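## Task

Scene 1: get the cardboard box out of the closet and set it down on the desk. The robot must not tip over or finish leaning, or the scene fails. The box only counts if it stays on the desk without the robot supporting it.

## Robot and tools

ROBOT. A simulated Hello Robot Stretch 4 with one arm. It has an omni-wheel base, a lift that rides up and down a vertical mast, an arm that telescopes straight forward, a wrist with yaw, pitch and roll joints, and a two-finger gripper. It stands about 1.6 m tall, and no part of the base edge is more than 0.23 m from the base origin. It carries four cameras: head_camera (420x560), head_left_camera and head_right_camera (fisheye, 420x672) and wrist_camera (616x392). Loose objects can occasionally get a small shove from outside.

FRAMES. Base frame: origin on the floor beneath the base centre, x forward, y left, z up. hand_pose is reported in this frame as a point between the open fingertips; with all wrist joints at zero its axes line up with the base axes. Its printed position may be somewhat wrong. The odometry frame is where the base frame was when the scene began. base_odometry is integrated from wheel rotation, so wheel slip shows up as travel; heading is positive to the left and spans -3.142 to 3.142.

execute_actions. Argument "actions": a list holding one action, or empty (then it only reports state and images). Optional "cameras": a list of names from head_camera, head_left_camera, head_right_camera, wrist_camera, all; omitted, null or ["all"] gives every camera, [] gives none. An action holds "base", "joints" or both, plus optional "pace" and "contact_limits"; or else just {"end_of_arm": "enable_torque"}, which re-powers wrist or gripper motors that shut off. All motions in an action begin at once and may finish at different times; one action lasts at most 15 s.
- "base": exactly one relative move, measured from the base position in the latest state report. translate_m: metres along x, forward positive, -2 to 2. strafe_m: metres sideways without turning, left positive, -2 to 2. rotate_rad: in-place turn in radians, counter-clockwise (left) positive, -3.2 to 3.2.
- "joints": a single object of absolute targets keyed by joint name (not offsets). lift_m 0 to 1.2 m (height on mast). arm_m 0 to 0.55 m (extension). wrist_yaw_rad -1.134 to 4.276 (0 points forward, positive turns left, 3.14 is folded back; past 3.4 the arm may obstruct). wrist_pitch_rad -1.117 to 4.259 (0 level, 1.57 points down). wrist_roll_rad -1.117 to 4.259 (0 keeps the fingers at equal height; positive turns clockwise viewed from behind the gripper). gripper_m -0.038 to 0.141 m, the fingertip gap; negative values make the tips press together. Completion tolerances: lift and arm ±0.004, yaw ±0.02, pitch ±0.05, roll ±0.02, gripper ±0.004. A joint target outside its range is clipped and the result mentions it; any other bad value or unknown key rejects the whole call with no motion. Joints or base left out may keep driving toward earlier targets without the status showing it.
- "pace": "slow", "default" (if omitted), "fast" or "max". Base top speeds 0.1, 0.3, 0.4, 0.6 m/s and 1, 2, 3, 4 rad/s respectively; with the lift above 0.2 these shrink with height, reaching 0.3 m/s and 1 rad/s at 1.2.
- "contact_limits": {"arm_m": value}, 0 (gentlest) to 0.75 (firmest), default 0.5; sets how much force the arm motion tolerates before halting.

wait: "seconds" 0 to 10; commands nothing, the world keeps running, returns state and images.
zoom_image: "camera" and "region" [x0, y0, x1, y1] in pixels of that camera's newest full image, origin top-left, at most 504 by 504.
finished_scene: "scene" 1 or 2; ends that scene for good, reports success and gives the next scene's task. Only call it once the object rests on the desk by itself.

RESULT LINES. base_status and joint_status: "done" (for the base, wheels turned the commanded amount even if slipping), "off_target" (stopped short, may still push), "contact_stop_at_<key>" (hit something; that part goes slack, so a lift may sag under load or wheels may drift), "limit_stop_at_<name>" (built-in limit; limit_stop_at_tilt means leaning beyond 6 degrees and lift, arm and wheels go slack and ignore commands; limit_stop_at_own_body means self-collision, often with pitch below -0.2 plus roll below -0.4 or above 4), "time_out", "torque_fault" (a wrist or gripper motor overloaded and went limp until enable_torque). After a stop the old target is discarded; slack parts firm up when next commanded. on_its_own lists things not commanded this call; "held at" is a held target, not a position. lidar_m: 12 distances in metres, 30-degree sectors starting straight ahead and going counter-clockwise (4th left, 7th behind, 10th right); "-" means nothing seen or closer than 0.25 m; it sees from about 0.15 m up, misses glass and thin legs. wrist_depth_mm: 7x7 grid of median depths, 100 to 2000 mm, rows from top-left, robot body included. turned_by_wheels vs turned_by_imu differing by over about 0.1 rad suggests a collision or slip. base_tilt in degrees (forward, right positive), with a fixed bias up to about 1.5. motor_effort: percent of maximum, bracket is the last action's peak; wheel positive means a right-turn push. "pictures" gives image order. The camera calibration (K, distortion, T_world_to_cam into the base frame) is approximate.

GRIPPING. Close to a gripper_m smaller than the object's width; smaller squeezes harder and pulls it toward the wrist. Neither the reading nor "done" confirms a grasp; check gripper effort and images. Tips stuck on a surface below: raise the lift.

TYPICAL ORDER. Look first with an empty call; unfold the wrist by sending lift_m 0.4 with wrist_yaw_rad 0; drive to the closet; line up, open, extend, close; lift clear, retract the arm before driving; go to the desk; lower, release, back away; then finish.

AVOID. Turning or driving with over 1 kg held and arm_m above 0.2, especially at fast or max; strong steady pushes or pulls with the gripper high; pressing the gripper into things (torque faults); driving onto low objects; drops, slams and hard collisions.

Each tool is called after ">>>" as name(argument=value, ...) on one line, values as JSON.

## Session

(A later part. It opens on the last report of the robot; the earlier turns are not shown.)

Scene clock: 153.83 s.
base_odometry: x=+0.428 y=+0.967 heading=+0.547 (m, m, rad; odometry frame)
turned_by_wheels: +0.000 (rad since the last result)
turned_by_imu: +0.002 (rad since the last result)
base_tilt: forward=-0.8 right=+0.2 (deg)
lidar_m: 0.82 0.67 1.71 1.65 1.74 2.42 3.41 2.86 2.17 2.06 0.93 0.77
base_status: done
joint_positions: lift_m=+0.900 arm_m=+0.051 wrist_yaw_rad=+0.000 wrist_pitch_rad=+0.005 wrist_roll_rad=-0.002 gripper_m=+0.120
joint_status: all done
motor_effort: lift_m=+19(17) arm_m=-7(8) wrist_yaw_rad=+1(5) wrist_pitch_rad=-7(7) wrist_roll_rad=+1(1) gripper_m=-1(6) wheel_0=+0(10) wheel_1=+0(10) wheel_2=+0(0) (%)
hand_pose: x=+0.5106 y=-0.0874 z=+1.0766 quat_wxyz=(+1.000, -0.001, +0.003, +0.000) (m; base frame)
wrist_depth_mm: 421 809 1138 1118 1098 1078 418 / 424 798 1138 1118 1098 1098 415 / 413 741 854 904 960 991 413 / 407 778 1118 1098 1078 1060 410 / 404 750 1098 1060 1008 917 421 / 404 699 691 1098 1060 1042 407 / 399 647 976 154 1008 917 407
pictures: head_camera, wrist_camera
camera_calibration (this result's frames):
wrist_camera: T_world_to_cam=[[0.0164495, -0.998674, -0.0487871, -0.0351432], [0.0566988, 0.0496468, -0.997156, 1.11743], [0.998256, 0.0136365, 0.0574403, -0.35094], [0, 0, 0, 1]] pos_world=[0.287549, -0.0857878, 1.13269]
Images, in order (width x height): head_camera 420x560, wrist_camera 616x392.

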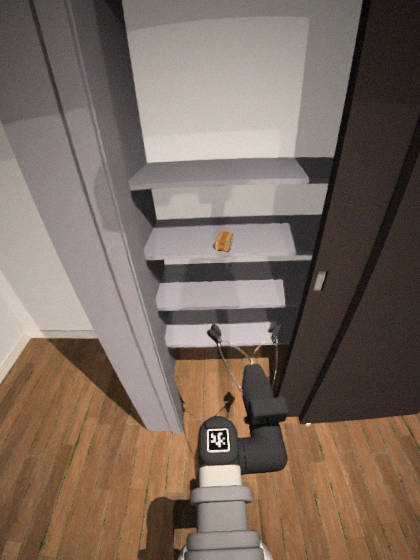

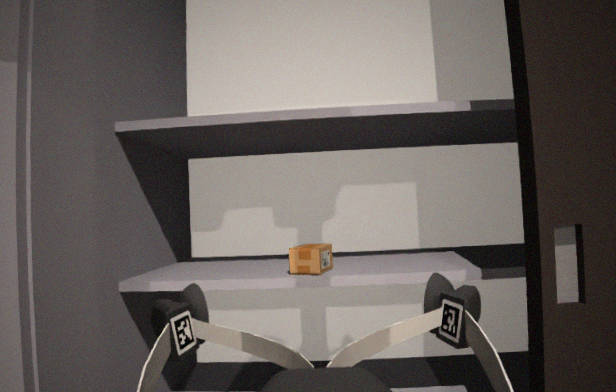

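>>> execute_actions(actions=[{"joints":{"arm_m":0.3,"lift_m":0.872},"base":{"translate_m":0.2}}], cameras=["wrist_camera"])

Scene clock: 158.63 s.
base_odometry: x=+0.599 y=+1.072 heading=+0.547 (m, m, rad; odometry frame)
turned_by_wheels: +0.000 (rad since the last result)
turned_by_imu: +0.001 (rad since the last result)
base_tilt: forward=-0.9 right=+0.2 (deg)
lidar_m: 0.75 0.48 1.71 1.65 1.71 2.42 3.64 2.88 2.16 2.08 0.68 0.60
base_status: done
joint_positions: lift_m=+0.872 arm_m=+0.299 wrist_yaw_rad=+0.000 wrist_pitch_rad=+0.005 wrist_roll_rad=-0.002 gripper_m=+0.120
joint_status: all done
motor_effort: lift_m=+15(19) arm_m=+6(6) wrist_yaw_rad=+0(0) wrist_pitch_rad=-8(5) wrist_roll_rad=+1(1) gripper_m=-5(1) wheel_0=+0(4) wheel_1=+0(6) wheel_2=-1(9) (%)
hand_pose: x=+0.7582 y=-0.0874 z=+1.0489 quat_wxyz=(+1.000, -0.001, +0.003, +0.000) (m; base frame)
wrist_depth_mm: 382 397 402 410 418 433 436 / 488 544 574 591 609 621 634 / 517 676 668 654 647 640 634 / 521 668 661 661 647 640 627 / 508 668 647 647 634 634 627 / 375 368 271 264 327 256 300 / 252 249 245 154 239 236 234
pictures: wrist_camera
camera_calibration (this result's frames):
wrist_camera: T_world_to_cam=[[0.0164908, -0.998673, -0.0487871, -0.0405875], [0.0566946, 0.0496492, -0.997156, 1.07578], [0.998255, 0.013678, 0.0574382, -0.596577], [0, 0, 0, 1]] pos_world=[0.535215, -0.0857851, 1.105]
Images, in order (width x height): wrist_camera 616x392.

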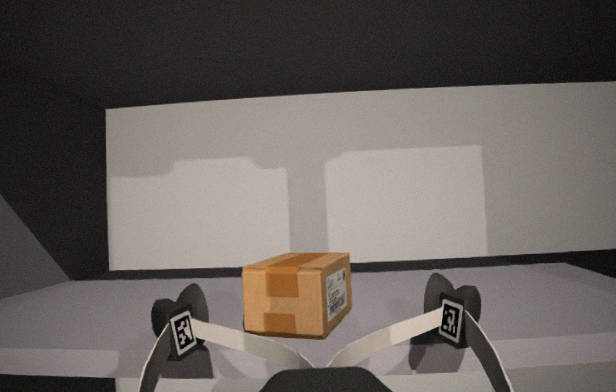

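>>> execute_actions(actions=[{"joints":{"arm_m":0.4,"lift_m":0.862},"base":{"strafe_m":0.014},"pace":"slow"}], cameras=["wrist_camera"])

Scene clock: 162.77 s.
base_odometry: x=+0.591 y=+1.083 heading=+0.547 (m, m, rad; odometry frame)
turned_by_wheels: +0.000 (rad since the last result)
turned_by_imu: +0.001 (rad since the last result)
base_tilt: forward=-0.8 right=+0.0 (deg)
lidar_m: 0.76 0.49 1.68 1.61 1.70 2.40 3.64 2.88 2.15 2.08 0.68 0.60
base_status: done
joint_positions: lift_m=+0.862 arm_m=+0.399 wrist_yaw_rad=+0.000 wrist_pitch_rad=+0.005 wrist_roll_rad=-0.002 gripper_m=+0.120
joint_status: all done
motor_effort: lift_m=+15(12) arm_m=+7(7) wrist_yaw_rad=+1(0) wrist_pitch_rad=-7(6) wrist_roll_rad=+0(2) gripper_m=-3(4) wheel_0=-3(6) wheel_1=+2(4) wheel_2=+0(0) (%)
hand_pose: x=+0.8582 y=-0.0874 z=+1.0390 quat_wxyz=(+1.000, -0.001, +0.003, +0.000) (m; base frame)
wrist_depth_mm: 399 415 421 430 439 459 459 / 488 569 559 559 554 544 539 / 500 574 559 559 554 544 539 / 496 569 554 554 549 544 539 / 492 569 559 549 544 535 530 / 330 327 187 163 211 227 265 / 206 198 181 153 177 175 185
pictures: wrist_camera
camera_calibration (this result's frames):
wrist_camera: T_world_to_cam=[[0.0163986, -0.998675, -0.0487872, -0.0426703], [0.0566991, 0.049644, -0.997156, 1.06015], [0.998257, 0.0135858, 0.0574381, -0.695772], [0, 0, 0, 1]] pos_world=[0.63515, -0.0857911, 1.09502]
Images, in order (width x height): wrist_camera 616x392.

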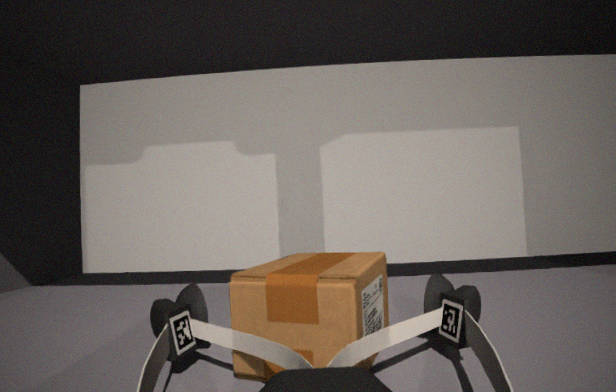

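>>> execute_actions(actions=[{"joints":{"gripper_m":0.02}}], cameras=["wrist_camera"])

>>> execute_actions(actions=[{"joints":{"lift_m":0.885},"pace":"slow"}], cameras=["wrist_camera"])

Scene clock: 165.60 s.
base_odometry: x=+0.591 y=+1.083 heading=+0.547 (m, m, rad; odometry frame)
turned_by_wheels: +0.000 (rad since the last result)
turned_by_imu: +0.001 (rad since the last result)
base_tilt: forward=-0.9 right=+0.1 (deg)
lidar_m: 0.76 0.49 1.68 1.61 1.71 2.39 3.64 2.88 2.16 2.09 0.68 0.60
base_status: not commanded
joint_positions: lift_m=+0.862 arm_m=+0.399 wrist_yaw_rad=+0.000 wrist_pitch_rad=+0.005 wrist_roll_rad=-0.002 gripper_m=+0.020
joint_status: all done
motor_effort: lift_m=+15(15) arm_m=+7(7) wrist_yaw_rad=+1(1) wrist_pitch_rad=-6(8) wrist_roll_rad=+1(2) gripper_m=-24(22) wheel_0=-3(3) wheel_1=+2(2) wheel_2=+0(0) (%)
hand_pose: x=+0.8582 y=-0.0874 z=+1.0390 quat_wxyz=(+1.000, -0.001, +0.003, +0.000) (m; base frame)
wrist_depth_mm: 402 415 424 430 439 455 455 / 488 569 569 564 549 549 539 / 496 574 564 559 549 544 539 / 492 564 559 554 549 539 535 / 492 559 564 554 544 535 530 / 330 325 179 158 197 277 265 / 207 183 170 157 174 160 183
pictures: wrist_camera
camera_calibration (this result's frames):
wrist_camera: T_world_to_cam=[[0.0163371, -0.998676, -0.048787, -0.0426359], [0.0567022, 0.0496404, -0.997156, 1.06014], [0.998257, 0.0135244, 0.0574381, -0.695801], [0, 0, 0, 1]] pos_world=[0.635172, -0.0857951, 1.09502]
Images, in order (width x height): wrist_camera 616x392.

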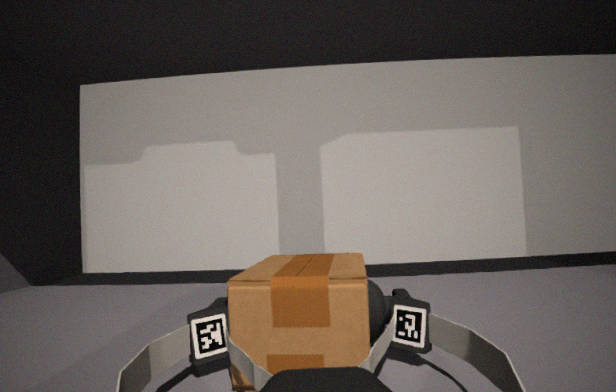

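Scene clock: 166.57 s.
base_odometry: x=+0.591 y=+1.083 heading=+0.547 (m, m, rad; odometry frame)
turned_by_wheels: +0.000 (rad since the last result)
turned_by_imu: +0.000 (rad since the last result)
base_tilt: forward=-0.8 right=+0.1 (deg)
lidar_m: 0.76 0.47 1.69 1.62 1.71 2.39 3.63 2.88 2.17 2.09 0.68 0.61
base_status: not commanded
joint_positions: lift_m=+0.885 arm_m=+0.399 wrist_yaw_rad=+0.000 wrist_pitch_rad=+0.006 wrist_roll_rad=-0.002 gripper_m=+0.020
joint_status: all done
motor_effort: lift_m=+21(22) arm_m=+7(7) wrist_yaw_rad=+0(0) wrist_pitch_rad=-8(10) wrist_roll_rad=+2(1) gripper_m=-23(19) wheel_0=-3(3) wheel_1=+2(1) wheel_2=+0(0) (%)
hand_pose: x=+0.8582 y=-0.0874 z=+1.0613 quat_wxyz=(+1.000, -0.001, +0.003, +0.000) (m; base frame)
wrist_depth_mm: 359 375 379 384 394 413 410 / 462 521 544 554 549 544 544 / 496 574 564 554 559 539 535 / 496 569 564 549 549 539 535 / 484 569 559 554 544 539 535 / 427 418 179 159 197 355 336 / 265 235 170 157 198 160 229
pictures: wrist_camera
camera_calibration (this result's frames):
wrist_camera: T_world_to_cam=[[0.0163037, -0.998676, -0.0487981, -0.0415061], [0.0560171, 0.0496403, -0.997195, 1.08304], [0.998297, 0.0135245, 0.0567522, -0.696389], [0, 0, 0, 1]] pos_world=[0.635211, -0.0857951, 1.1175]
Images, in order (width x height): wrist_camera 616x392.

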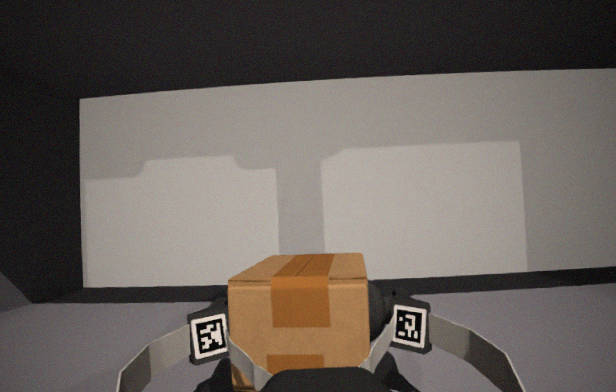

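>>> execute_actions(actions=[{"joints":{"arm_m":0.0},"base":{"translate_m":-0.3}}], cameras=["wrist_camera"])

>>> execute_actions(actions=[{"joints":{"lift_m":1.0},"base":{"rotate_rad":3.12},"pace":"slow"}], cameras=[])

>>> execute_actions(actions=[{"base":{"strafe_m":1.1}}], cameras=[])

>>> execute_actions(actions=[{"base":{"translate_m":1.4}}], cameras=["wrist_camera","head_camera"])

Scene clock: 175.50 s.
base_odometry: x=+0.335 y=+0.927 heading=+0.547 (m, m, rad; odometry frame)
turned_by_wheels: +0.000 (rad since the last result)
turned_by_imu: +0.002 (rad since the last result)
base_tilt: forward=-0.8 right=+0.0 (deg)
lidar_m: 0.80 0.77 1.70 1.63 1.74 2.43 3.30 2.75 2.18 2.07 1.06 0.87
base_status: done
joint_positions: lift_m=+0.885 arm_m=+0.001 wrist_yaw_rad=+0.000 wrist_pitch_rad=+0.006 wrist_roll_rad=-0.002 gripper_m=+0.020
joint_status: all done
motor_effort: lift_m=+20(21) arm_m=-7(7) wrist_yaw_rad=+0(1) wrist_pitch_rad=-10(10) wrist_roll_rad=+1(2) gripper_m=-22(21) wheel_0=-1(7) wheel_1=-1(5) wheel_2=-1(11) (%)
hand_pose: x=+0.4605 y=-0.0875 z=+1.0612 quat_wxyz=(+1.000, -0.001, +0.003, +0.000) (m; base frame)
wrist_depth_mm: 539 585 1281 1281 1255 569 564 / 539 585 1281 1255 1281 569 559 / 535 580 1078 1160 1042 569 559 / 535 574 1255 1255 1229 585 554 / 530 569 1078 960 1229 591 549 / 525 559 178 158 197 559 549 / 521 508 170 157 197 161 544
pictures: wrist_camera
camera_calibration (this result's frames):
wrist_camera: T_world_to_cam=[[0.0161085, -0.998678, -0.0488067, -0.0349786], [0.0554971, 0.0496309, -0.997225, 1.10546], [0.998329, 0.0133552, 0.0562232, -0.298842], [0, 0, 0, 1]] pos_world=[0.237556, -0.0858062, 1.11749]
Images, in order (width x height): wrist_camera 616x392.

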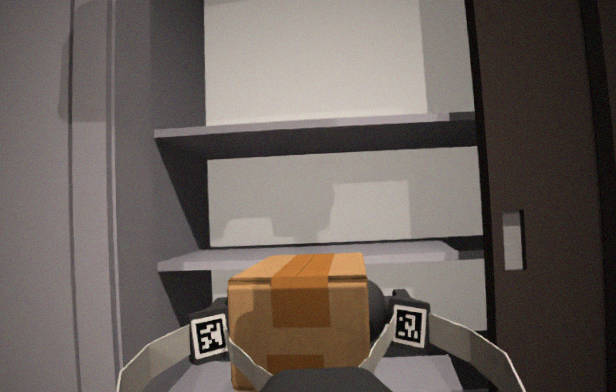

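Scene clock: 179.90 s.
base_odometry: x=+0.335 y=+0.927 heading=-2.616 (m, m, rad; odometry frame)
turned_by_wheels: +3.120 (rad since the last result)
turned_by_imu: +3.132 (rad since the last result)
base_tilt: forward=-0.9 right=+0.1 (deg)
lidar_m: 2.54 2.59 2.20 2.06 1.09 0.87 0.83 0.76 1.72 1.62 1.71 2.36
base_status: done
joint_positions: lift_m=+1.000 arm_m=+0.001 wrist_yaw_rad=+0.000 wrist_pitch_rad=+0.006 wrist_roll_rad=-0.002 gripper_m=+0.020
joint_status: all done
motor_effort: lift_m=+21(24) arm_m=-6(7) wrist_yaw_rad=-1(1) wrist_pitch_rad=-11(10) wrist_roll_rad=+1(1) gripper_m=-18(22) wheel_0=-3(2) wheel_1=-1(4) wheel_2=-2(5) (%)
hand_pose: x=+0.4605 y=-0.0874 z=+1.1761 quat_wxyz=(+1.000, -0.001, +0.003, +0.000) (m; base frame)
wrist_depth_mm: - - - - - - - / - - - - - - - / - - - - - - - / - - - - - - - / - - - - - - - / - - 179 158 196 - - / - - 170 157 198 160 -
pictures: none
No camera images: the call's "cameras" was empty. Leave "cameras" out to get every camera's image.

Scene clock: 184.90 s.
base_odometry: x=+0.887 y=-0.024 heading=-2.616 (m, m, rad; odometry frame)
turned_by_wheels: +0.000 (rad since the last result)
turned_by_imu: +0.004 (rad since the last result)
base_tilt: forward=-0.8 right=+0.1 (deg)
lidar_m: 2.46 1.43 1.00 0.97 1.01 0.74 0.73 0.77 1.51 2.74 2.87 3.39
base_status: done
joint_positions: lift_m=+1.000 arm_m=+0.001 wrist_yaw_rad=+0.000 wrist_pitch_rad=+0.006 wrist_roll_rad=-0.002 gripper_m=+0.020
joint_status: not commanded
motor_effort: lift_m=+19(21) arm_m=-7(7) wrist_yaw_rad=+0(1) wrist_pitch_rad=-10(10) wrist_roll_rad=+1(1) gripper_m=-22(21) wheel_0=+1(10) wheel_1=-1(8) wheel_2=+0(1) (%)
hand_pose: x=+0.4605 y=-0.0874 z=+1.1763 quat_wxyz=(+1.000, -0.001, +0.003, +0.000) (m; base frame)
wrist_depth_mm: 1537 - - - - - - / 1537 - - - - - - / 1499 - - - - - - / 1464 - - - - - - / 1464 - - - - - - / 1464 - 179 158 197 - - / 1464 1708 170 157 198 161 -
pictures: none
No camera images: the call's "cameras" was empty. Leave "cameras" out to get every camera's image.

Scene clock: 191.03 s.
base_odometry: x=-0.325 y=-0.726 heading=-2.616 (m, m, rad; odometry frame)
turned_by_wheels: +0.000 (rad since the last result)
turned_by_imu: -0.001 (rad since the last result)
base_tilt: forward=-0.8 right=+0.0 (deg)
lidar_m: 1.06 1.10 1.01 0.97 1.04 1.44 2.13 2.26 2.86 2.75 2.65 1.13
base_status: done
joint_positions: lift_m=+1.000 arm_m=+0.001 wrist_yaw_rad=+0.000 wrist_pitch_rad=+0.006 wrist_roll_rad=-0.002 gripper_m=+0.020
joint_status: not commanded
motor_effort: lift_m=+19(19) arm_m=-7(7) wrist_yaw_rad=+0(1) wrist_pitch_rad=-10(10) wrist_roll_rad=+1(2) gripper_m=-22(21) wheel_0=+1(6) wheel_1=+2(3) wheel_2=-1(11) (%)
hand_pose: x=+0.4605 y=-0.0874 z=+1.1763 quat_wxyz=(+1.000, -0.001, +0.003, +0.000) (m; base frame)
wrist_depth_mm: 1537 1708 1708 1708 1708 1661 1661 / 1576 1708 1661 1661 1661 1661 1661 / 1537 1661 1661 1661 1618 1661 1618 / 1537 1618 1661 1618 1661 1618 1576 / 1464 1661 1661 1618 1661 1576 1618 / 1229 1182 179 158 197 1008 1576 / 1025 831 170 157 198 161 1576
pictures: head_camera, wrist_camera
camera_calibration (this result's frames):
wrist_camera: T_world_to_cam=[[0.0163787, -0.998674, -0.0488126, -0.0294008], [0.0554977, 0.0496519, -0.997223, 1.22024], [0.998324, 0.0136243, 0.0562374, -0.305333], [0, 0, 0, 1]] pos_world=[0.237583, -0.0857889, 1.23258]
Images, in order (width x height): head_camera 420x560, wrist_camera 616x392.

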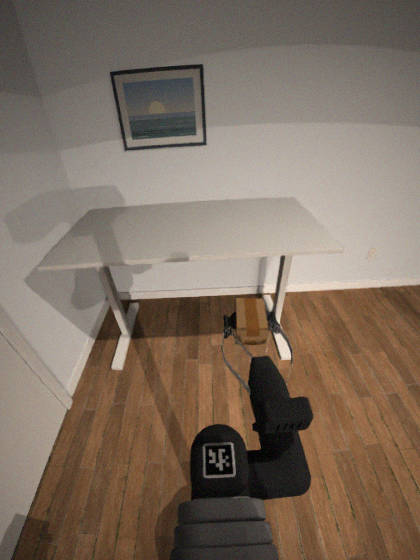

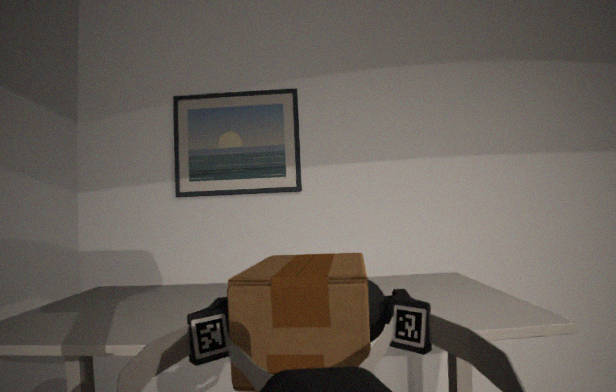

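>>> execute_actions(actions=[{"base":{"strafe_m":0.2},"joints":{"lift_m":0.87}}], cameras=[])

>>> execute_actions(actions=[{"base":{"translate_m":0.55},"joints":{"arm_m":0.3}}], cameras=["wrist_camera","head_camera"])

Scene clock: 194.93 s.
base_odometry: x=-0.224 y=-0.899 heading=-2.616 (m, m, rad; odometry frame)
turned_by_wheels: +0.000 (rad since the last result)
turned_by_imu: +0.001 (rad since the last result)
base_tilt: forward=-0.8 right=+0.1 (deg)
lidar_m: 1.07 1.10 0.80 0.77 0.84 1.14 2.12 2.25 3.07 2.96 2.66 1.12
base_status: done
joint_positions: lift_m=+0.870 arm_m=+0.001 wrist_yaw_rad=+0.000 wrist_pitch_rad=+0.006 wrist_roll_rad=-0.002 gripper_m=+0.020
joint_status: all done
motor_effort: lift_m=+15(17) arm_m=-6(7) wrist_yaw_rad=+1(0) wrist_pitch_rad=-11(11) wrist_roll_rad=+1(1) gripper_m=-22(22) wheel_0=-1(9) wheel_1=-1(8) wheel_2=+0(0) (%)
hand_pose: x=+0.4605 y=-0.0874 z=+1.0466 quat_wxyz=(+1.000, -0.001, +0.003, +0.000) (m; base frame)
wrist_depth_mm: 1255 1708 1661 1708 1708 1661 1661 / 1255 1661 1618 1661 1661 1661 1661 / 1229 1661 1661 1661 1708 1661 1618 / 1205 1708 1661 1661 1618 1618 1661 / 1182 1537 1661 1464 1308 1182 1078 / 1118 1205 179 158 197 1576 1576 / 1205 1160 170 157 198 160 1576
pictures: none
No camera images: the call's "cameras" was empty. Leave "cameras" out to get every camera's image.

Scene clock: 198.27 s.
base_odometry: x=-0.700 y=-1.175 heading=-2.616 (m, m, rad; odometry frame)
turned_by_wheels: +0.000 (rad since the last result)
turned_by_imu: +0.000 (rad since the last result)
base_tilt: forward=-0.8 right=+0.0 (deg)
lidar_m: 0.51 0.53 0.75 0.73 0.82 1.16 2.71 2.83 3.07 2.96 0.77 0.55
base_status: done
joint_positions: lift_m=+0.870 arm_m=+0.299 wrist_yaw_rad=+0.000 wrist_pitch_rad=+0.006 wrist_roll_rad=-0.002 gripper_m=+0.020
joint_status: all done
motor_effort: lift_m=+16(16) arm_m=+7(8) wrist_yaw_rad=-1(1) wrist_pitch_rad=-10(9) wrist_roll_rad=+1(2) gripper_m=-20(25) wheel_0=+1(6) wheel_1=+0(5) wheel_2=+1(12) (%)
hand_pose: x=+0.7583 y=-0.0874 z=+1.0466 quat_wxyz=(+1.000, -0.001, +0.003, +0.000) (m; base frame)
wrist_depth_mm: 842 820 798 798 820 820 809 / 831 809 798 798 820 809 809 / 831 820 820 820 809 798 798 / 831 820 809 820 820 798 798 / 820 809 809 798 798 798 798 / 640 634 179 158 196 539 517 / 402 355 170 156 198 160 345
pictures: head_camera, wrist_camera
camera_calibration (this result's frames):
wrist_camera: T_world_to_cam=[[0.0164238, -0.998673, -0.0488103, -0.0406319], [0.0556336, 0.049654, -0.997216, 1.07429], [0.998316, 0.0136626, 0.0563753, -0.595387], [0, 0, 0, 1]] pos_world=[0.535285, -0.0857864, 1.10288]
Images, in order (width x height): head_camera 420x560, wrist_camera 616x392.

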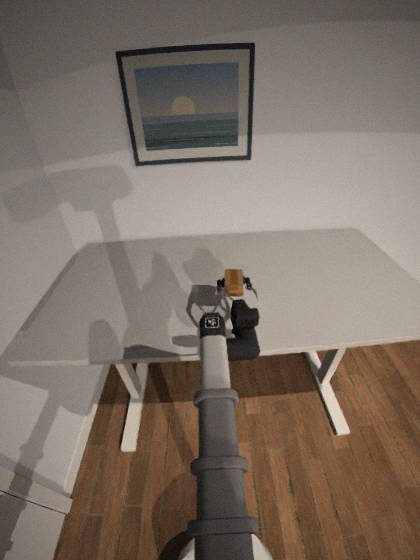

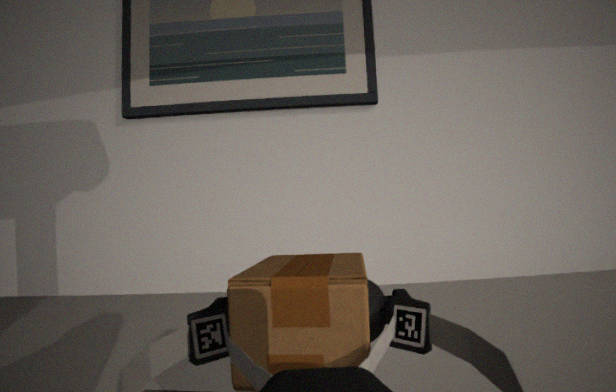

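>>> execute_actions(actions=[{"joints":{"lift_m":0.812},"pace":"slow"}], cameras=["wrist_camera"])

Scene clock: 200.83 s.
base_odometry: x=-0.700 y=-1.175 heading=-2.616 (m, m, rad; odometry frame)
turned_by_wheels: +0.000 (rad since the last result)
turned_by_imu: +0.001 (rad since the last result)
base_tilt: forward=-0.8 right=+0.0 (deg)
lidar_m: 0.52 0.54 0.73 0.74 0.81 1.15 2.71 2.82 3.06 2.97 0.76 0.56
base_status: not commanded
joint_positions: lift_m=+0.813 arm_m=+0.299 wrist_yaw_rad=-0.002 wrist_pitch_rad=-0.002 wrist_roll_rad=-0.001 gripper_m=+0.020
joint_status: all done
motor_effort: lift_m=+3(18) arm_m=+6(6) wrist_yaw_rad=+5(6) wrist_pitch_rad=+16(15) wrist_roll_rad=-3(3) gripper_m=-21(21) wheel_0=+1(1) wheel_1=+0(0) wheel_2=+1(1) (%)
hand_pose: x=+0.7581 y=-0.0879 z=+0.9921 quat_wxyz=(+1.000, +0.000, -0.001, -0.001) (m; base frame)
wrist_depth_mm: 854 831 820 820 820 820 820 / 854 831 809 809 820 820 820 / 831 831 831 820 820 809 798 / 831 831 820 809 809 798 809 / 820 809 809 809 798 798 788 / 484 477 178 158 198 402 382 / 290 256 171 157 198 161 259
pictures: wrist_camera
camera_calibration (this result's frames):
wrist_camera: T_world_to_cam=[[0.0152066, -0.998627, -0.050126, -0.0415281], [0.0641354, 0.0510028, -0.996637, 1.01308], [0.997825, 0.0119406, 0.064823, -0.600335], [0, 0, 0, 1]] pos_world=[0.534687, -0.0859727, 1.04651]
Images, in order (width x height): wrist_camera 616x392.

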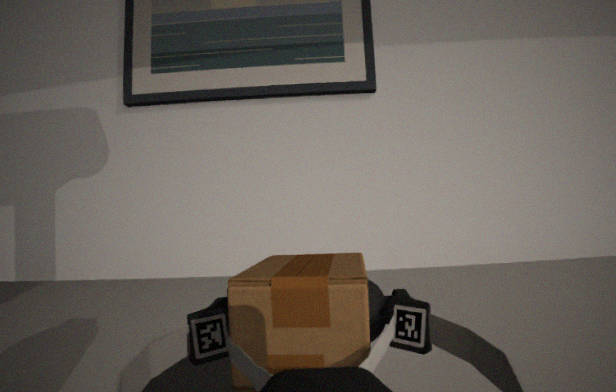

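Touching. Ease up slightly and release.

>>> execute_actions(actions=[{"joints":{"lift_m":0.82,"gripper_m":0.12},"pace":"slow"}], cameras=[])

>>> execute_actions(actions=[{"joints":{"arm_m":0.0,"lift_m":0.84}}], cameras=["head_camera"])

Scene clock: 205.93 s.
base_odometry: x=-0.700 y=-1.175 heading=-2.616 (m, m, rad; odometry frame)
turned_by_wheels: +0.000 (rad since the last result)
turned_by_imu: +0.001 (rad since the last result)
base_tilt: forward=-0.9 right=+0.0 (deg)
lidar_m: 0.52 0.54 0.76 0.75 0.81 1.16 2.71 2.82 3.07 2.95 0.77 0.56
base_status: not commanded
joint_positions: lift_m=+0.820 arm_m=+0.299 wrist_yaw_rad=+0.000 wrist_pitch_rad=+0.002 wrist_roll_rad=-0.002 gripper_m=+0.120
joint_status: all done
motor_effort: lift_m=+18(20) arm_m=+6(7) wrist_yaw_rad=-2(5) wrist_pitch_rad=+1(14) wrist_roll_rad=+1(3) gripper_m=-3(25) wheel_0=+1(1) wheel_1=+0(0) wheel_2=+1(1) (%)
hand_pose: x=+0.7584 y=-0.0873 z=+0.9976 quat_wxyz=(+1.000, -0.001, +0.001, +0.000) (m; base frame)
wrist_depth_mm: 842 809 809 809 820 820 809 / 842 842 809 798 820 820 809 / 831 820 820 820 809 798 798 / 831 831 820 809 809 809 798 / 820 820 809 798 798 798 778 / 455 449 384 216 359 310 359 / 279 268 246 154 236 229 243
pictures: none
No camera images: the call's "cameras" was empty. Leave "cameras" out to get every camera's image.

Scene clock: 207.93 s.
base_odometry: x=-0.700 y=-1.175 heading=-2.616 (m, m, rad; odometry frame)
turned_by_wheels: +0.000 (rad since the last result)
turned_by_imu: +0.001 (rad since the last result)
base_tilt: forward=-0.8 right=+0.1 (deg)
lidar_m: 0.52 0.54 0.75 0.73 0.80 1.12 2.72 2.80 3.08 2.94 0.78 0.55
base_status: not commanded
joint_positions: lift_m=+0.840 arm_m=+0.001 wrist_yaw_rad=+0.000 wrist_pitch_rad=+0.005 wrist_roll_rad=-0.002 gripper_m=+0.120
joint_status: all done
motor_effort: lift_m=+20(23) arm_m=-7(7) wrist_yaw_rad=+1(1) wrist_pitch_rad=-7(7) wrist_roll_rad=+2(1) gripper_m=-7(4) wheel_0=+1(1) wheel_1=+1(0) wheel_2=+1(1) (%)
hand_pose: x=+0.4606 y=-0.0874 z=+1.0165 quat_wxyz=(+1.000, -0.001, +0.003, +0.000) (m; base frame)
wrist_depth_mm: 1182 1138 1138 1098 1118 1118 1098 / 1160 1138 1098 1098 1118 1098 1098 / 1138 1138 1118 1098 1098 1098 1078 / 1138 1138 1118 1118 1118 1118 1078 / 1138 1118 1118 1098 1098 960 878 / 530 521 449 473 462 359 421 / 329 315 289 154 291 286 290
pictures: head_camera
Images, in order (width x height): head_camera 420x560.

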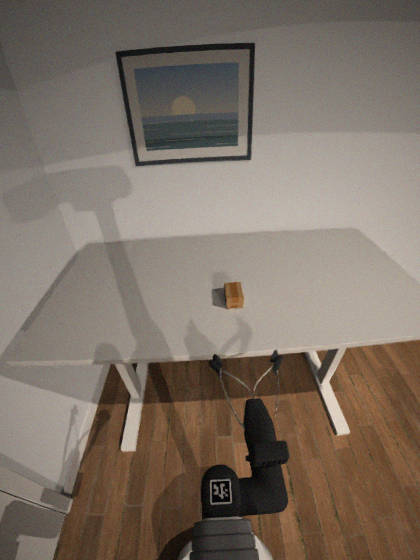

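>>> finished_scene(scene=1)

The scene is finished: the task was done.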